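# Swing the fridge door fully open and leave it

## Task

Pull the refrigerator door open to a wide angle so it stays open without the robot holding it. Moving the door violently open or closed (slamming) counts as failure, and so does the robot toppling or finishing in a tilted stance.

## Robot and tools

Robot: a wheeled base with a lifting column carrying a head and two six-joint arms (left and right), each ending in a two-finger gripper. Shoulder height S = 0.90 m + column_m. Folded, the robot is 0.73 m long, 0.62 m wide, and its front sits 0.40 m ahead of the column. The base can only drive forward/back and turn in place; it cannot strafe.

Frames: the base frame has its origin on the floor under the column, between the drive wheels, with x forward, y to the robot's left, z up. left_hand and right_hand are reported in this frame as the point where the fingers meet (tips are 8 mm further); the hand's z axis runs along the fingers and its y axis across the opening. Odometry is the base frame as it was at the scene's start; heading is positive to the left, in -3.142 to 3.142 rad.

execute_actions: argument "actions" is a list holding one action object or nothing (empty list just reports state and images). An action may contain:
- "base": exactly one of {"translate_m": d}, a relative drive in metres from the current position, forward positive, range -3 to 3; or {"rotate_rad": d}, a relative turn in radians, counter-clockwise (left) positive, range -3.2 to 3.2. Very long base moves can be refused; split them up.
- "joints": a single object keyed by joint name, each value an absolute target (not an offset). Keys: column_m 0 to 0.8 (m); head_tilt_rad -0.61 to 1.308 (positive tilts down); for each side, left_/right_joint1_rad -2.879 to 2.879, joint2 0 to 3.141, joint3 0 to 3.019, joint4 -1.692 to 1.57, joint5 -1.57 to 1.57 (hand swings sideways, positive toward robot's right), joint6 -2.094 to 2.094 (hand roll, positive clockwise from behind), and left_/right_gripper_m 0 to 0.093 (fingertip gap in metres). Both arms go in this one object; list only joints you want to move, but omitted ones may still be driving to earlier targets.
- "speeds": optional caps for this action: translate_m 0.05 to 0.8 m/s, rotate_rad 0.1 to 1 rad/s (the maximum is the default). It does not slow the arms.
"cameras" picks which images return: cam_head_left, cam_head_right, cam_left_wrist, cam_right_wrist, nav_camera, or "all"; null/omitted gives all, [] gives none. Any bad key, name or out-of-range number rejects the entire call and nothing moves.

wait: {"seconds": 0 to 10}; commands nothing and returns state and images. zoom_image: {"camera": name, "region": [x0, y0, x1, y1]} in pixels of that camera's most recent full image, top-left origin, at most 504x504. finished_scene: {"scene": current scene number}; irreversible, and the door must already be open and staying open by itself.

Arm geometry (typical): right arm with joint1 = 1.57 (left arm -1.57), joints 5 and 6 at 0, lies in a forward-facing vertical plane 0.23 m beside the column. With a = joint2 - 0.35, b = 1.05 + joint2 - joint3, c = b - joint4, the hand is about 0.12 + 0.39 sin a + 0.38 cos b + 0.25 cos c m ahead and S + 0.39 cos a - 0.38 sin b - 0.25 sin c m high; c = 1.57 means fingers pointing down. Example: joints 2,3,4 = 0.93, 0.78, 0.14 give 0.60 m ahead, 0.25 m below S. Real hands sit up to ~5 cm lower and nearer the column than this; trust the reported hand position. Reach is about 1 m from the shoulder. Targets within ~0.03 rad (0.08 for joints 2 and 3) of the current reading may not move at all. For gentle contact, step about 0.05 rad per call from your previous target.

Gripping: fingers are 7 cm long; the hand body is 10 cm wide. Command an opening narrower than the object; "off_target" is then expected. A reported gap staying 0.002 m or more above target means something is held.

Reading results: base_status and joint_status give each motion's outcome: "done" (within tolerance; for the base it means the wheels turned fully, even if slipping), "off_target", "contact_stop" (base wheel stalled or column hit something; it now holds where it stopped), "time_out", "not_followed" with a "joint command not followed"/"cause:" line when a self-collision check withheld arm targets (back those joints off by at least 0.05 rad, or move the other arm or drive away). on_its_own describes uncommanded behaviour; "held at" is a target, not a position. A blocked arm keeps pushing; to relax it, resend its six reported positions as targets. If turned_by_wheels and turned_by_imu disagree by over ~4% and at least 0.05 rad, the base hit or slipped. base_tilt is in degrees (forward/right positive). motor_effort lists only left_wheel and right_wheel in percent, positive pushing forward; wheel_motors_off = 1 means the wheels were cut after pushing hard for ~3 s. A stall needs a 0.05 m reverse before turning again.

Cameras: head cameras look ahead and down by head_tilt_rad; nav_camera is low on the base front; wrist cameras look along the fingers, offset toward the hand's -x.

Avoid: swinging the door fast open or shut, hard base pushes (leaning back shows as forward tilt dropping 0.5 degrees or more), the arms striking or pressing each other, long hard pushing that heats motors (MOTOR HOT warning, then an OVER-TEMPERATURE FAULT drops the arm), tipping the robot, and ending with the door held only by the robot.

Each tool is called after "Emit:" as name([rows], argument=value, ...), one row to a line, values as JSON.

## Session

Emit:
execute_actions([
  {"joints":{"head_tilt_rad":0.2}},
], cameras=["cam_head_left"])

Scene clock: 0.93 s.
base_odometry: x=+0.000 y=+0.000 heading=+0.000 (m, m, rad; odometry frame)
turned_by_wheels: +0.000 (rad since the last result)
turned_by_imu: +0.000 (rad since the last result)
base_tilt: forward=-0.2 right=+0.6 (deg)
base_status: not commanded
joint_positions: column_m=+0.556 head_tilt_rad=+0.220 left_joint1_rad=-1.579 left_joint2_rad=+0.885 left_joint3_rad=+0.396 left_joint4_rad=-0.920 left_joint5_rad=-0.034 left_joint6_rad=-0.087 left_gripper_m=+0.095 right_joint1_rad=+1.571 right_joint2_rad=+0.903 right_joint3_rad=+0.386 right_joint4_rad=-0.974 right_joint5_rad=+0.028 right_joint6_rad=+0.076 right_gripper_m=+0.095
joint_status: all done
wheel_motors_off: 0
motor_effort: left_wheel=+2(3) right_wheel=+2(2) (%)
left_hand: x=+0.1443 y=+0.2288 z=+1.2514 quat_wxyz=(+0.427, +0.029, -0.903, -0.032) (m; base frame)
right_hand: x=+0.1273 y=-0.2302 z=+1.2638 quat_wxyz=(+0.464, -0.027, -0.885, +0.030) (m; base frame)
pictures: cam_head_left
Images, in order (width x height): cam_head_left 672x504.

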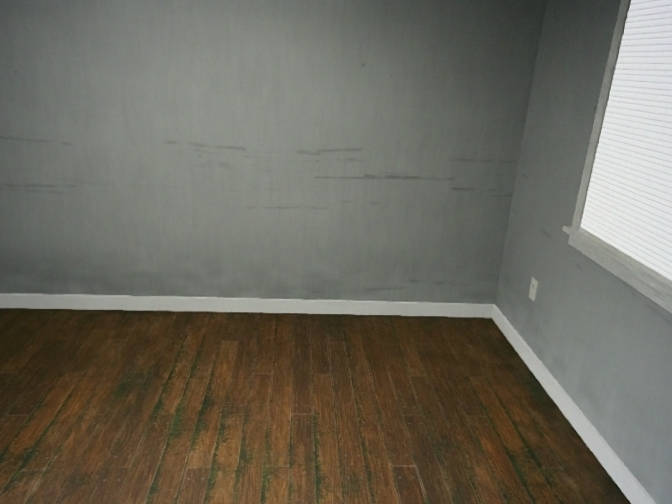

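Emit:
execute_actions([
  {"base":{"rotate_rad":1.6}},
], cameras=["cam_head_left"])

Emit:
execute_actions([
  {"base":{"rotate_rad":1.4}},
], cameras=["cam_head_left"])

Scene clock: 4.10 s.
base_odometry: x=+0.000 y=+0.000 heading=+1.599 (m, m, rad; odometry frame)
turned_by_wheels: +1.599 (rad since the last result)
turned_by_imu: +1.619 (rad since the last result)
base_tilt: forward=-0.2 right=+0.7 (deg)
base_status: done
joint_positions: column_m=+0.556 head_tilt_rad=+0.220 left_joint1_rad=-1.579 left_joint2_rad=+0.885 left_joint3_rad=+0.396 left_joint4_rad=-0.920 left_joint5_rad=-0.034 left_joint6_rad=-0.087 left_gripper_m=+0.095 right_joint1_rad=+1.571 right_joint2_rad=+0.903 right_joint3_rad=+0.386 right_joint4_rad=-0.974 right_joint5_rad=+0.028 right_joint6_rad=+0.076 right_gripper_m=+0.095
joint_status: not commanded
wheel_motors_off: 0
motor_effort: left_wheel=-3(28) right_wheel=+3(34) (%)
left_hand: x=+0.1443 y=+0.2288 z=+1.2514 quat_wxyz=(+0.427, +0.029, -0.903, -0.032) (m; base frame)
right_hand: x=+0.1273 y=-0.2302 z=+1.2638 quat_wxyz=(+0.464, -0.027, -0.885, +0.030) (m; base frame)
pictures: cam_head_left
Images, in order (width x height): cam_head_left 672x504.

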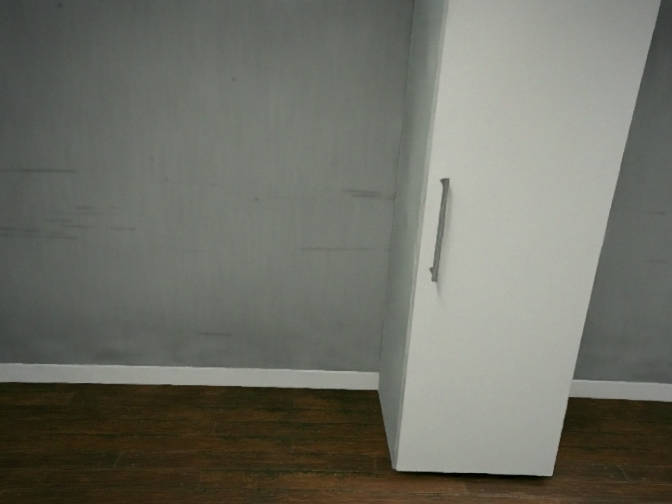

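Scene clock: 6.97 s.
base_odometry: x=+0.000 y=+0.000 heading=+2.998 (m, m, rad; odometry frame)
turned_by_wheels: +1.399 (rad since the last result)
turned_by_imu: +1.419 (rad since the last result)
base_tilt: forward=-0.5 right=+0.6 (deg)
base_status: done
joint_positions: column_m=+0.556 head_tilt_rad=+0.220 left_joint1_rad=-1.579 left_joint2_rad=+0.885 left_joint3_rad=+0.396 left_joint4_rad=-0.920 left_joint5_rad=-0.034 left_joint6_rad=-0.087 left_gripper_m=+0.095 right_joint1_rad=+1.571 right_joint2_rad=+0.903 right_joint3_rad=+0.386 right_joint4_rad=-0.974 right_joint5_rad=+0.028 right_joint6_rad=+0.076 right_gripper_m=+0.095
joint_status: not commanded
wheel_motors_off: 0
motor_effort: left_wheel=-3(24) right_wheel=+3(24) (%)
left_hand: x=+0.1443 y=+0.2288 z=+1.2514 quat_wxyz=(+0.427, +0.029, -0.903, -0.032) (m; base frame)
right_hand: x=+0.1273 y=-0.2302 z=+1.2638 quat_wxyz=(+0.464, -0.027, -0.885, +0.030) (m; base frame)
pictures: cam_head_left
Images, in order (width x height): cam_head_left 672x504.

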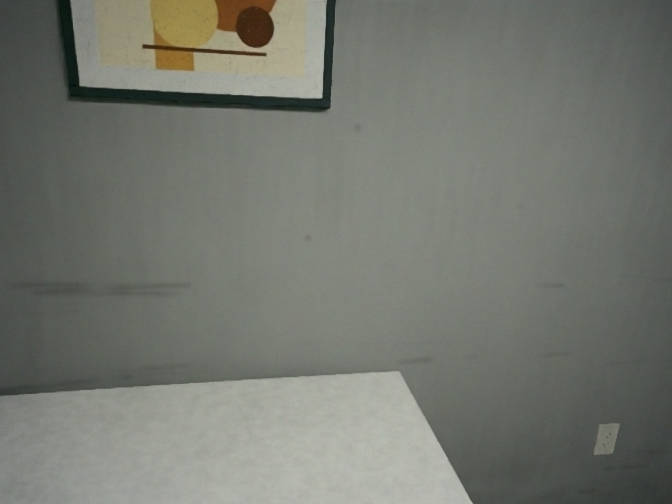

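Emit:
execute_actions([
  {"base":{"rotate_rad":-1.813},"joints":{"right_joint2_rad":0.95,"right_joint3_rad":1.4,"right_joint4_rad":0.6,"right_joint5_rad":-1.5,"right_gripper_m":0.06,"head_tilt_rad":0.1}},
], cameras=[])

Emit:
execute_actions([
  {"base":{"translate_m":1.0},"joints":{"column_m":0.12}},
], cameras=[])

Emit:
execute_actions([
  {"base":{"rotate_rad":0.2}},
], cameras=["cam_head_left","cam_right_wrist"])

Scene clock: 10.40 s.
base_odometry: x=+0.000 y=+0.000 heading=+1.186 (m, m, rad; odometry frame)
turned_by_wheels: -1.812 (rad since the last result)
turned_by_imu: -1.832 (rad since the last result)
base_tilt: forward=-0.2 right=+0.5 (deg)
base_status: done
joint_positions: column_m=+0.556 head_tilt_rad=+0.120 left_joint1_rad=-1.579 left_joint2_rad=+0.885 left_joint3_rad=+0.396 left_joint4_rad=-0.920 left_joint5_rad=-0.034 left_joint6_rad=-0.087 left_gripper_m=+0.095 right_joint1_rad=+1.573 right_joint2_rad=+0.951 right_joint3_rad=+1.374 right_joint4_rad=+0.585 right_joint5_rad=-1.497 right_joint6_rad=+0.076 right_gripper_m=+0.060
joint_status: all done
wheel_motors_off: 0
motor_effort: left_wheel=+3(27) right_wheel=-3(24) (%)
left_hand: x=+0.1443 y=+0.2288 z=+1.2514 quat_wxyz=(+0.427, +0.029, -0.903, -0.032) (m; base frame)
right_hand: x=+0.7393 y=-0.0534 z=+1.5483 quat_wxyz=(-0.489, +0.451, -0.545, -0.510) (m; base frame)
pictures: none
No camera images: the call's "cameras" was empty. Leave "cameras" out to get every camera's image.

Scene clock: 16.57 s.
base_odometry: x=+0.375 y=+0.927 heading=+1.186 (m, m, rad; odometry frame)
turned_by_wheels: +0.000 (rad since the last result)
turned_by_imu: +0.001 (rad since the last result)
base_tilt: forward=-0.2 right=+0.4 (deg)
base_status: done
joint_positions: column_m=+0.120 head_tilt_rad=+0.119 left_joint1_rad=-1.579 left_joint2_rad=+0.885 left_joint3_rad=+0.397 left_joint4_rad=-0.920 left_joint5_rad=-0.034 left_joint6_rad=-0.087 left_gripper_m=+0.095 right_joint1_rad=+1.573 right_joint2_rad=+0.951 right_joint3_rad=+1.374 right_joint4_rad=+0.585 right_joint5_rad=-1.498 right_joint6_rad=+0.076 right_gripper_m=+0.060
joint_status: all done
wheel_motors_off: 0
motor_effort: left_wheel=+0(44) right_wheel=+0(34) (%)
left_hand: x=+0.1449 y=+0.2288 z=+0.8151 quat_wxyz=(+0.427, +0.029, -0.903, -0.032) (m; base frame)
right_hand: x=+0.7390 y=-0.0533 z=+1.1126 quat_wxyz=(-0.489, +0.452, -0.544, -0.511) (m; base frame)
pictures: none
No camera images: the call's "cameras" was empty. Leave "cameras" out to get every camera's image.

Scene clock: 17.80 s.
base_odometry: x=+0.375 y=+0.927 heading=+1.385 (m, m, rad; odometry frame)
turned_by_wheels: +0.199 (rad since the last result)
turned_by_imu: +0.201 (rad since the last result)
base_tilt: forward=-0.3 right=+0.6 (deg)
base_status: done
joint_positions: column_m=+0.120 head_tilt_rad=+0.119 left_joint1_rad=-1.579 left_joint2_rad=+0.885 left_joint3_rad=+0.397 left_joint4_rad=-0.920 left_joint5_rad=-0.034 left_joint6_rad=-0.087 left_gripper_m=+0.095 right_joint1_rad=+1.573 right_joint2_rad=+0.951 right_joint3_rad=+1.374 right_joint4_rad=+0.585 right_joint5_rad=-1.498 right_joint6_rad=+0.076 right_gripper_m=+0.060
joint_status: not commanded
wheel_motors_off: 0
motor_effort: left_wheel=-1(39) right_wheel=+0(25) (%)
left_hand: x=+0.1449 y=+0.2288 z=+0.8151 quat_wxyz=(+0.427, +0.029, -0.903, -0.032) (m; base frame)
right_hand: x=+0.7390 y=-0.0533 z=+1.1126 quat_wxyz=(-0.489, +0.452, -0.544, -0.511) (m; base frame)
pictures: cam_head_left, cam_right_wrist
Images, in order (width x height): cam_head_left 672x504, cam_right_wrist 504x504.

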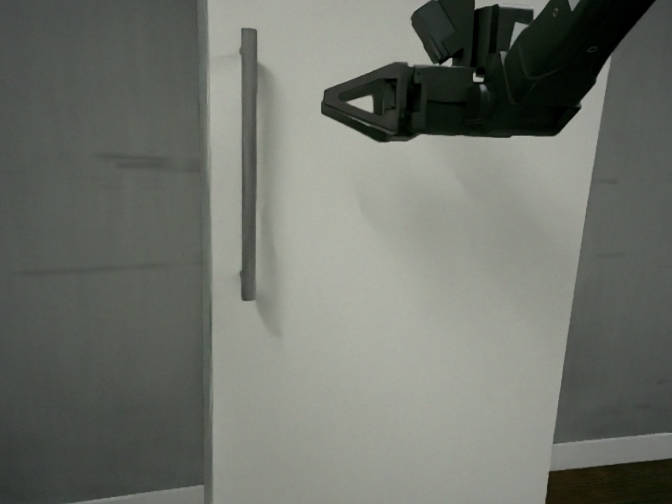

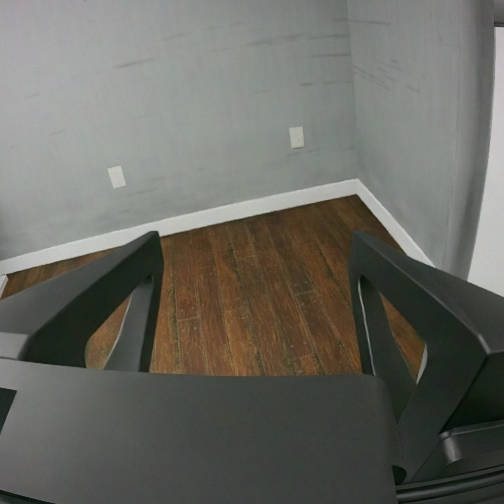

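Emit:
execute_actions([
  {"base":{"translate_m":0.1},"speeds":{"translate_m":0.15}},
], cameras=["cam_right_wrist"])

Scene clock: 19.40 s.
base_odometry: x=+0.394 y=+1.025 heading=+1.386 (m, m, rad; odometry frame)
turned_by_wheels: +0.001 (rad since the last result)
turned_by_imu: +0.001 (rad since the last result)
base_tilt: forward=-0.2 right=+0.4 (deg)
base_status: done
joint_positions: column_m=+0.120 head_tilt_rad=+0.119 left_joint1_rad=-1.579 left_joint2_rad=+0.885 left_joint3_rad=+0.396 left_joint4_rad=-0.920 left_joint5_rad=-0.034 left_joint6_rad=-0.087 left_gripper_m=+0.095 right_joint1_rad=+1.573 right_joint2_rad=+0.951 right_joint3_rad=+1.374 right_joint4_rad=+0.585 right_joint5_rad=-1.499 right_joint6_rad=+0.076 right_gripper_m=+0.060
joint_status: not commanded
wheel_motors_off: 0
motor_effort: left_wheel=+1(37) right_wheel=+0(36) (%)
left_hand: x=+0.1445 y=+0.2288 z=+0.8152 quat_wxyz=(+0.427, +0.029, -0.903, -0.032) (m; base frame)
right_hand: x=+0.7388 y=-0.0533 z=+1.1126 quat_wxyz=(-0.489, +0.452, -0.544, -0.511) (m; base frame)
pictures: cam_right_wrist
Images, in order (width x height): cam_right_wrist 504x504.

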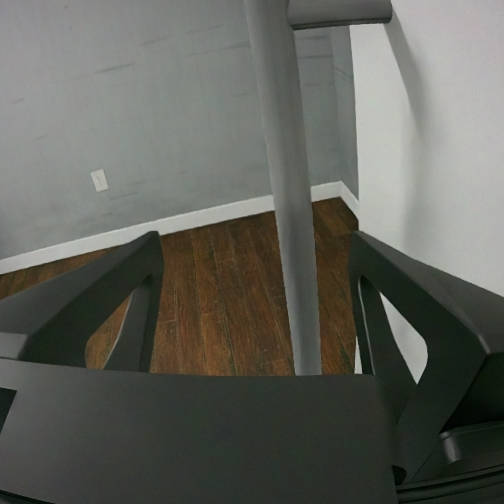

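Emit:
execute_actions([
  {"base":{"translate_m":0.025},"speeds":{"translate_m":0.1}},
], cameras=[])

Emit:
execute_actions([
  {"base":{"rotate_rad":0.15},"speeds":{"rotate_rad":0.15}},
], cameras=["cam_right_wrist"])

Scene clock: 20.53 s.
base_odometry: x=+0.398 y=+1.050 heading=+1.386 (m, m, rad; odometry frame)
turned_by_wheels: +0.001 (rad since the last result)
turned_by_imu: +0.001 (rad since the last result)
base_tilt: forward=-0.2 right=+0.8 (deg)
base_status: done
joint_positions: column_m=+0.120 head_tilt_rad=+0.119 left_joint1_rad=-1.579 left_joint2_rad=+0.885 left_joint3_rad=+0.396 left_joint4_rad=-0.920 left_joint5_rad=-0.034 left_joint6_rad=-0.087 left_gripper_m=+0.095 right_joint1_rad=+1.573 right_joint2_rad=+0.951 right_joint3_rad=+1.374 right_joint4_rad=+0.585 right_joint5_rad=-1.499 right_joint6_rad=+0.076 right_gripper_m=+0.060
joint_status: not commanded
wheel_motors_off: 0
motor_effort: left_wheel=+1(35) right_wheel=-1(25) (%)
left_hand: x=+0.1445 y=+0.2288 z=+0.8152 quat_wxyz=(+0.427, +0.029, -0.903, -0.032) (m; base frame)
right_hand: x=+0.7388 y=-0.0533 z=+1.1126 quat_wxyz=(-0.489, +0.452, -0.544, -0.511) (m; base frame)
pictures: none
No camera images: the call's "cameras" was empty. Leave "cameras" out to get every camera's image.

Scene clock: 22.13 s.
base_odometry: x=+0.398 y=+1.050 heading=+1.535 (m, m, rad; odometry frame)
turned_by_wheels: +0.148 (rad since the last result)
turned_by_imu: +0.149 (rad since the last result)
base_tilt: forward=-0.2 right=+0.5 (deg)
base_status: done
joint_positions: column_m=+0.120 head_tilt_rad=+0.119 left_joint1_rad=-1.579 left_joint2_rad=+0.885 left_joint3_rad=+0.396 left_joint4_rad=-0.920 left_joint5_rad=-0.034 left_joint6_rad=-0.087 left_gripper_m=+0.095 right_joint1_rad=+1.575 right_joint2_rad=+0.949 right_joint3_rad=+1.370 right_joint4_rad=+0.591 right_joint5_rad=-1.539 right_joint6_rad=+0.050 right_gripper_m=+0.060
joint_status: not commanded
wheel_motors_off: 0
motor_effort: left_wheel=+0(38) right_wheel=+3(37) (%)
left_hand: x=+0.1445 y=+0.2288 z=+0.8152 quat_wxyz=(+0.427, +0.029, -0.903, -0.032) (m; base frame)
right_hand: x=+0.7307 y=-0.0526 z=+1.1127 quat_wxyz=(-0.486, +0.470, -0.527, -0.514) (m; base frame)
pictures: cam_right_wrist
Images, in order (width x height): cam_right_wrist 504x504.

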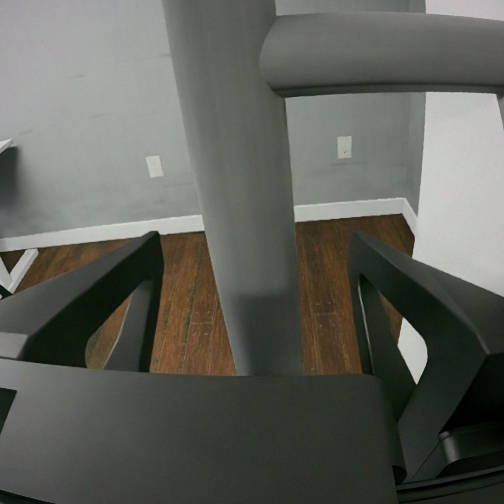

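Repeat the winning sequence.

Emit:
execute_actions([
  {"joints":{"right_gripper_m":0.0}},
], cameras=[])

Emit:
execute_actions([
  {"base":{"translate_m":-0.28},"speeds":{"translate_m":0.07}},
], cameras=[])

Emit:
execute_actions([
  {"base":{"rotate_rad":-0.15},"speeds":{"rotate_rad":0.1}},
], cameras=[])

Emit:
execute_actions([
  {"base":{"translate_m":-0.12},"speeds":{"translate_m":0.06}},
], cameras=[])

Emit:
execute_actions([
  {"base":{"rotate_rad":-0.15},"speeds":{"rotate_rad":0.1}},
], cameras=[])

Emit:
execute_actions([
  {"joints":{"left_joint2_rad":1.1,"left_joint3_rad":1.45,"left_joint4_rad":0.7,"left_gripper_m":0.0}},
], cameras=[])

Emit:
execute_actions([
  {"joints":{"left_joint1_rad":-1.8,"left_joint2_rad":1.3,"left_joint3_rad":1.75,"left_joint4_rad":0.6}},
], cameras=["cam_head_left"])

Scene clock: 23.30 s.
base_odometry: x=+0.398 y=+1.050 heading=+1.535 (m, m, rad; odometry frame)
turned_by_wheels: +0.000 (rad since the last result)
turned_by_imu: +0.000 (rad since the last result)
base_tilt: forward=-0.3 right=+0.7 (deg)
base_status: not commanded
joint_positions: column_m=+0.120 head_tilt_rad=+0.119 left_joint1_rad=-1.579 left_joint2_rad=+0.885 left_joint3_rad=+0.396 left_joint4_rad=-0.920 left_joint5_rad=-0.034 left_joint6_rad=-0.087 left_gripper_m=+0.095 right_joint1_rad=+1.575 right_joint2_rad=+0.949 right_joint3_rad=+1.370 right_joint4_rad=+0.605 right_joint5_rad=-1.529 right_joint6_rad=-0.022 right_gripper_m=+0.017
joint_status: right_gripper_m off_target (ended at +0.017, target +0.000)
wheel_motors_off: 0
motor_effort: left_wheel=-3(4) right_wheel=+3(4) (%)
left_hand: x=+0.1445 y=+0.2288 z=+0.8152 quat_wxyz=(+0.427, +0.029, -0.903, -0.032) (m; base frame)
right_hand: x=+0.7325 y=-0.0526 z=+1.1138 quat_wxyz=(-0.510, +0.489, -0.509, -0.491) (m; base frame)
pictures: none
No camera images: the call's "cameras" was empty. Leave "cameras" out to get every camera's image.

Scene clock: 30.73 s.
base_odometry: x=+0.388 y=+0.773 heading=+1.509 (m, m, rad; odometry frame)
turned_by_wheels: -0.026 (rad since the last result)
turned_by_imu: -0.024 (rad since the last result)
base_tilt: forward=-0.2 right=+0.5 (deg)
base_status: done
joint_positions: column_m=+0.120 head_tilt_rad=+0.119 left_joint1_rad=-1.579 left_joint2_rad=+0.885 left_joint3_rad=+0.396 left_joint4_rad=-0.920 left_joint5_rad=-0.034 left_joint6_rad=-0.087 left_gripper_m=+0.095 right_joint1_rad=+1.436 right_joint2_rad=+0.978 right_joint3_rad=+1.453 right_joint4_rad=+0.606 right_joint5_rad=-1.399 right_joint6_rad=+0.033 right_gripper_m=+0.014
joint_status: not commanded
wheel_motors_off: 0
on_its_own: right_gripper_m moved -0.003 toward your old target +0.000
motor_effort: left_wheel=-13(49) right_wheel=+3(57) (%)
left_hand: x=+0.1441 y=+0.2288 z=+0.8153 quat_wxyz=(+0.427, +0.029, -0.903, -0.032) (m; base frame)
right_hand: x=+0.7862 y=-0.0920 z=+1.1114 quat_wxyz=(-0.530, +0.466, -0.580, -0.406) (m; base frame)
pictures: none
No camera images: the call's "cameras" was empty. Leave "cameras" out to get every camera's image.

Scene clock: 32.90 s.
base_odometry: x=+0.388 y=+0.773 heading=+1.361 (m, m, rad; odometry frame)
turned_by_wheels: -0.148 (rad since the last result)
turned_by_imu: -0.149 (rad since the last result)
base_tilt: forward=-0.1 right=+0.5 (deg)
base_status: done
joint_positions: column_m=+0.120 head_tilt_rad=+0.119 left_joint1_rad=-1.579 left_joint2_rad=+0.885 left_joint3_rad=+0.396 left_joint4_rad=-0.920 left_joint5_rad=-0.034 left_joint6_rad=-0.087 left_gripper_m=+0.095 right_joint1_rad=+1.599 right_joint2_rad=+0.951 right_joint3_rad=+1.371 right_joint4_rad=+0.611 right_joint5_rad=-1.542 right_joint6_rad=-0.041 right_gripper_m=+0.014
joint_status: not commanded
wheel_motors_off: 0
motor_effort: left_wheel=+1(46) right_wheel=-3(14) (%)
left_hand: x=+0.1441 y=+0.2288 z=+0.8153 quat_wxyz=(+0.427, +0.029, -0.903, -0.032) (m; base frame)
right_hand: x=+0.7287 y=-0.0467 z=+1.1173 quat_wxyz=(-0.516, +0.496, -0.492, -0.496) (m; base frame)
pictures: none
No camera images: the call's "cameras" was empty. Leave "cameras" out to get every camera's image.

Scene clock: 36.20 s.
base_odometry: x=+0.364 y=+0.658 heading=+1.358 (m, m, rad; odometry frame)
turned_by_wheels: -0.003 (rad since the last result)
turned_by_imu: -0.003 (rad since the last result)
base_tilt: forward=-0.2 right=+0.8 (deg)
base_status: done
joint_positions: column_m=+0.120 head_tilt_rad=+0.119 left_joint1_rad=-1.579 left_joint2_rad=+0.885 left_joint3_rad=+0.395 left_joint4_rad=-0.920 left_joint5_rad=-0.034 left_joint6_rad=-0.087 left_gripper_m=+0.095 right_joint1_rad=+1.440 right_joint2_rad=+1.025 right_joint3_rad=+1.523 right_joint4_rad=+0.601 right_joint5_rad=-1.281 right_joint6_rad=+0.064 right_gripper_m=+0.014
joint_status: not commanded
wheel_motors_off: 0
motor_effort: left_wheel=-10(57) right_wheel=-10(38) (%)
left_hand: x=+0.1437 y=+0.2288 z=+0.8155 quat_wxyz=(+0.428, +0.029, -0.903, -0.032) (m; base frame)
right_hand: x=+0.8241 y=-0.0979 z=+1.1123 quat_wxyz=(-0.558, +0.428, -0.602, -0.378) (m; base frame)
pictures: none
No camera images: the call's "cameras" was empty. Leave "cameras" out to get every camera's image.

Scene clock: 38.70 s.
base_odometry: x=+0.364 y=+0.658 heading=+1.209 (m, m, rad; odometry frame)
turned_by_wheels: -0.148 (rad since the last result)
turned_by_imu: -0.149 (rad since the last result)
base_tilt: forward=-0.1 right=+0.6 (deg)
base_status: done
joint_positions: column_m=+0.120 head_tilt_rad=+0.119 left_joint1_rad=-1.579 left_joint2_rad=+0.885 left_joint3_rad=+0.395 left_joint4_rad=-0.920 left_joint5_rad=-0.034 left_joint6_rad=-0.087 left_gripper_m=+0.095 right_joint1_rad=+1.510 right_joint2_rad=+1.021 right_joint3_rad=+1.504 right_joint4_rad=+0.601 right_joint5_rad=-1.366 right_joint6_rad=+0.027 right_gripper_m=+0.014
joint_status: not commanded
wheel_motors_off: 0
motor_effort: left_wheel=+0(14) right_wheel=-8(36) (%)
left_hand: x=+0.1437 y=+0.2288 z=+0.8155 quat_wxyz=(+0.428, +0.029, -0.903, -0.032) (m; base frame)
right_hand: x=+0.8011 y=-0.0739 z=+1.1140 quat_wxyz=(-0.547, +0.453, -0.563, -0.423) (m; base frame)
pictures: none
No camera images: the call's "cameras" was empty. Leave "cameras" out to get every camera's image.

Scene clock: 40.47 s.
base_odometry: x=+0.364 y=+0.658 heading=+1.209 (m, m, rad; odometry frame)
turned_by_wheels: +0.000 (rad since the last result)
turned_by_imu: +0.001 (rad since the last result)
base_tilt: forward=-0.2 right=+0.7 (deg)
base_status: not commanded
joint_positions: column_m=+0.120 head_tilt_rad=+0.119 left_joint1_rad=-1.579 left_joint2_rad=+1.105 left_joint3_rad=+1.419 left_joint4_rad=+0.683 left_joint5_rad=-0.034 left_joint6_rad=-0.087 left_gripper_m=+0.001 right_joint1_rad=+1.510 right_joint2_rad=+1.020 right_joint3_rad=+1.504 right_joint4_rad=+0.601 right_joint5_rad=-1.366 right_joint6_rad=+0.027 right_gripper_m=+0.014
joint_status: all done
wheel_motors_off: 0
motor_effort: left_wheel=-1(1) right_wheel=-10(10) (%)
left_hand: x=+0.9181 y=+0.2273 z=+1.0334 quat_wxyz=(-0.689, +0.044, -0.723, +0.021) (m; base frame)
right_hand: x=+0.8010 y=-0.0739 z=+1.1143 quat_wxyz=(-0.548, +0.453, -0.562, -0.422) (m; base frame)
pictures: none
No camera images: the call's "cameras" was empty. Leave "cameras" out to get every camera's image.

Scene clock: 41.57 s.
base_odometry: x=+0.364 y=+0.658 heading=+1.209 (m, m, rad; odometry frame)
turned_by_wheels: +0.000 (rad since the last result)
turned_by_imu: +0.000 (rad since the last result)
base_tilt: forward=-0.2 right=+0.6 (deg)
base_status: not commanded
joint_positions: column_m=+0.120 head_tilt_rad=+0.119 left_joint1_rad=-1.806 left_joint2_rad=+1.294 left_joint3_rad=+1.699 left_joint4_rad=+0.605 left_joint5_rad=-0.034 left_joint6_rad=-0.087 left_gripper_m=+0.001 right_joint1_rad=+1.510 right_joint2_rad=+1.020 right_joint3_rad=+1.504 right_joint4_rad=+0.601 right_joint5_rad=-1.365 right_joint6_rad=+0.027 right_gripper_m=+0.014
joint_status: all done
wheel_motors_off: 0
motor_effort: left_wheel=+0(2) right_wheel=-12(12) (%)
left_hand: x=+0.9823 y=+0.1216 z=+1.0184 quat_wxyz=(-0.683, +0.071, -0.715, +0.132) (m; base frame)
right_hand: x=+0.8010 y=-0.0739 z=+1.1142 quat_wxyz=(-0.548, +0.453, -0.563, -0.422) (m; base frame)
pictures: cam_head_left
Images, in order (width x height): cam_head_left 672x504.

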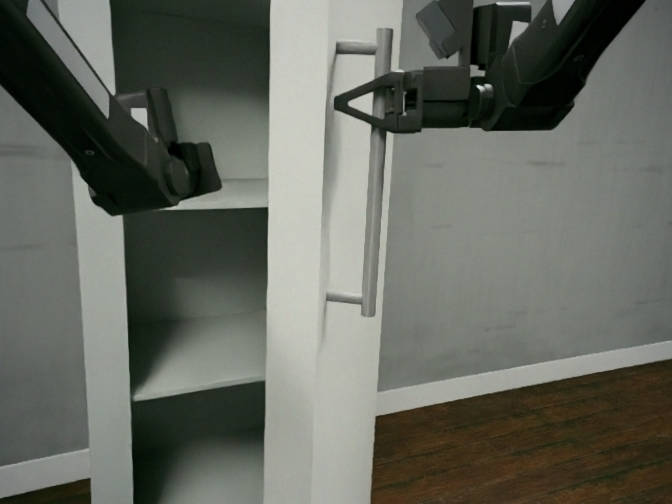

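Emit:
execute_actions([
  {"joints":{"right_gripper_m":0.09}},
], cameras=[])

Emit:
execute_actions([
  {"joints":{"right_joint1_rad":1.2,"right_joint5_rad":0.3}},
], cameras=[])

Emit:
execute_actions([
  {"base":{"rotate_rad":-0.7},"speeds":{"rotate_rad":0.12}},
], cameras=["cam_head_left"])

Scene clock: 43.30 s.
base_odometry: x=+0.364 y=+0.658 heading=+1.209 (m, m, rad; odometry frame)
turned_by_wheels: +0.000 (rad since the last result)
turned_by_imu: +0.000 (rad since the last result)
base_tilt: forward=+0.0 right=+0.7 (deg)
base_status: not commanded
joint_positions: column_m=+0.120 head_tilt_rad=+0.119 left_joint1_rad=-1.806 left_joint2_rad=+1.294 left_joint3_rad=+1.699 left_joint4_rad=+0.605 left_joint5_rad=-0.034 left_joint6_rad=-0.087 left_gripper_m=+0.001 right_joint1_rad=+1.550 right_joint2_rad=+0.978 right_joint3_rad=+1.434 right_joint4_rad=+0.601 right_joint5_rad=-1.455 right_joint6_rad=+0.033 right_gripper_m=+0.090
joint_status: all done
wheel_motors_off: 0
motor_effort: left_wheel=+5(5) right_wheel=-6(12) (%)
left_hand: x=+0.9823 y=+0.1216 z=+1.0184 quat_wxyz=(-0.683, +0.071, -0.715, +0.132) (m; base frame)
right_hand: x=+0.7642 y=-0.0601 z=+1.1176 quat_wxyz=(-0.521, +0.466, -0.540, -0.469) (m; base frame)
pictures: none
No camera images: the call's "cameras" was empty. Leave "cameras" out to get every camera's image.

Scene clock: 45.13 s.
base_odometry: x=+0.364 y=+0.658 heading=+1.209 (m, m, rad; odometry frame)
turned_by_wheels: +0.000 (rad since the last result)
turned_by_imu: +0.000 (rad since the last result)
base_tilt: forward=-0.2 right=+0.6 (deg)
base_status: not commanded
joint_positions: column_m=+0.120 head_tilt_rad=+0.119 left_joint1_rad=-1.806 left_joint2_rad=+1.294 left_joint3_rad=+1.699 left_joint4_rad=+0.605 left_joint5_rad=-0.034 left_joint6_rad=-0.087 left_gripper_m=+0.001 right_joint1_rad=+1.197 right_joint2_rad=+0.960 right_joint3_rad=+1.393 right_joint4_rad=+0.601 right_joint5_rad=+0.297 right_joint6_rad=+0.066 right_gripper_m=+0.090
joint_status: all done
wheel_motors_off: 0
motor_effort: left_wheel=+8(9) right_wheel=-2(7) (%)
left_hand: x=+0.9823 y=+0.1216 z=+1.0184 quat_wxyz=(-0.683, +0.071, -0.715, +0.132) (m; base frame)
right_hand: x=+0.8756 y=-0.3924 z=+1.1490 quat_wxyz=(-0.698, -0.078, -0.663, +0.258) (m; base frame)
pictures: none
No camera images: the call's "cameras" was empty. Leave "cameras" out to get every camera's image.

Scene clock: 53.93 s.
base_odometry: x=+0.360 y=+0.656 heading=+0.648 (m, m, rad; odometry frame)
turned_by_wheels: -0.561 (rad since the last result)
turned_by_imu: -0.549 (rad since the last result)
base_tilt: forward=-0.4 right=+0.6 (deg)
base_status: rotate_rad contact_stop (by the wheels' count: -0.561 of -0.700)
joint_positions: column_m=+0.120 head_tilt_rad=+0.119 left_joint1_rad=-1.635 left_joint2_rad=+1.259 left_joint3_rad=+1.653 left_joint4_rad=+0.610 left_joint5_rad=-0.147 left_joint6_rad=-0.084 left_gripper_m=+0.001 right_joint1_rad=+1.198 right_joint2_rad=+0.959 right_joint3_rad=+1.391 right_joint4_rad=+0.601 right_joint5_rad=+0.300 right_joint6_rad=+0.067 right_gripper_m=+0.090
joint_status: not commanded
wheel_motors_off: 0
motor_effort: left_wheel=+21(93) right_wheel=-28(78) (%)
left_hand: x=+0.9760 y=+0.2205 z=+1.0138 quat_wxyz=(-0.689, +0.089, -0.719, +0.007) (m; base frame)
right_hand: x=+0.8749 y=-0.3925 z=+1.1488 quat_wxyz=(-0.698, -0.079, -0.663, +0.259) (m; base frame)
pictures: cam_head_left
Images, in order (width x height): cam_head_left 672x504.

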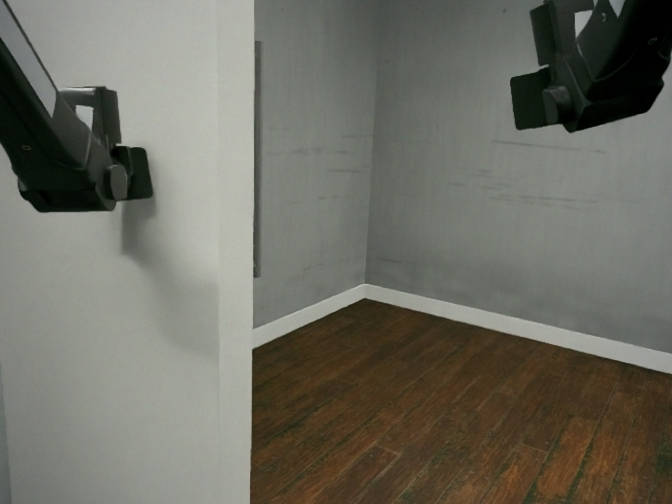

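Emit:
execute_actions([
  {"base":{"translate_m":-0.4},"speeds":{"translate_m":0.15}},
], cameras=["cam_head_left"])

Scene clock: 57.43 s.
base_odometry: x=+0.041 y=+0.414 heading=+0.647 (m, m, rad; odometry frame)
turned_by_wheels: -0.001 (rad since the last result)
turned_by_imu: -0.001 (rad since the last result)
base_tilt: forward=-0.2 right=+0.6 (deg)
base_status: done
joint_positions: column_m=+0.120 head_tilt_rad=+0.119 left_joint1_rad=-1.791 left_joint2_rad=+1.265 left_joint3_rad=+1.699 left_joint4_rad=+0.610 left_joint5_rad=-0.036 left_joint6_rad=-0.084 left_gripper_m=+0.001 right_joint1_rad=+1.198 right_joint2_rad=+0.959 right_joint3_rad=+1.391 right_joint4_rad=+0.601 right_joint5_rad=+0.300 right_joint6_rad=+0.067 right_gripper_m=+0.090
joint_status: not commanded
wheel_motors_off: 0
motor_effort: left_wheel=+0(28) right_wheel=+1(56) (%)
left_hand: x=+0.9834 y=+0.1339 z=+1.0433 quat_wxyz=(-0.697, +0.071, -0.703, +0.123) (m; base frame)
right_hand: x=+0.8749 y=-0.3925 z=+1.1488 quat_wxyz=(-0.698, -0.079, -0.663, +0.259) (m; base frame)
pictures: cam_head_left
Images, in order (width x height): cam_head_left 672x504.

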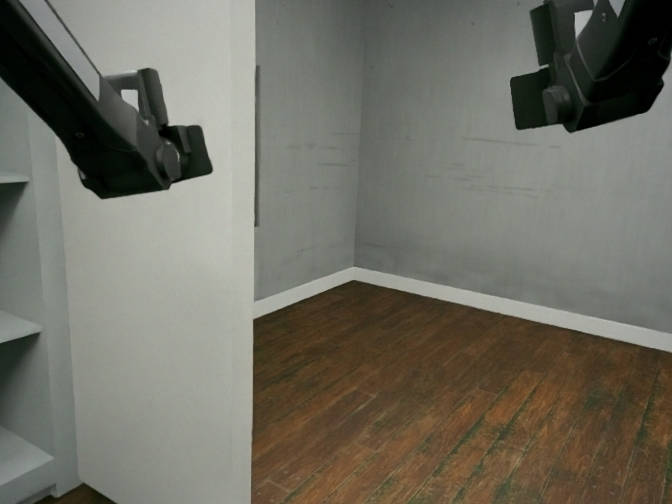

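Emit:
finished_scene(scene=2)

The scene is finished: the task was done.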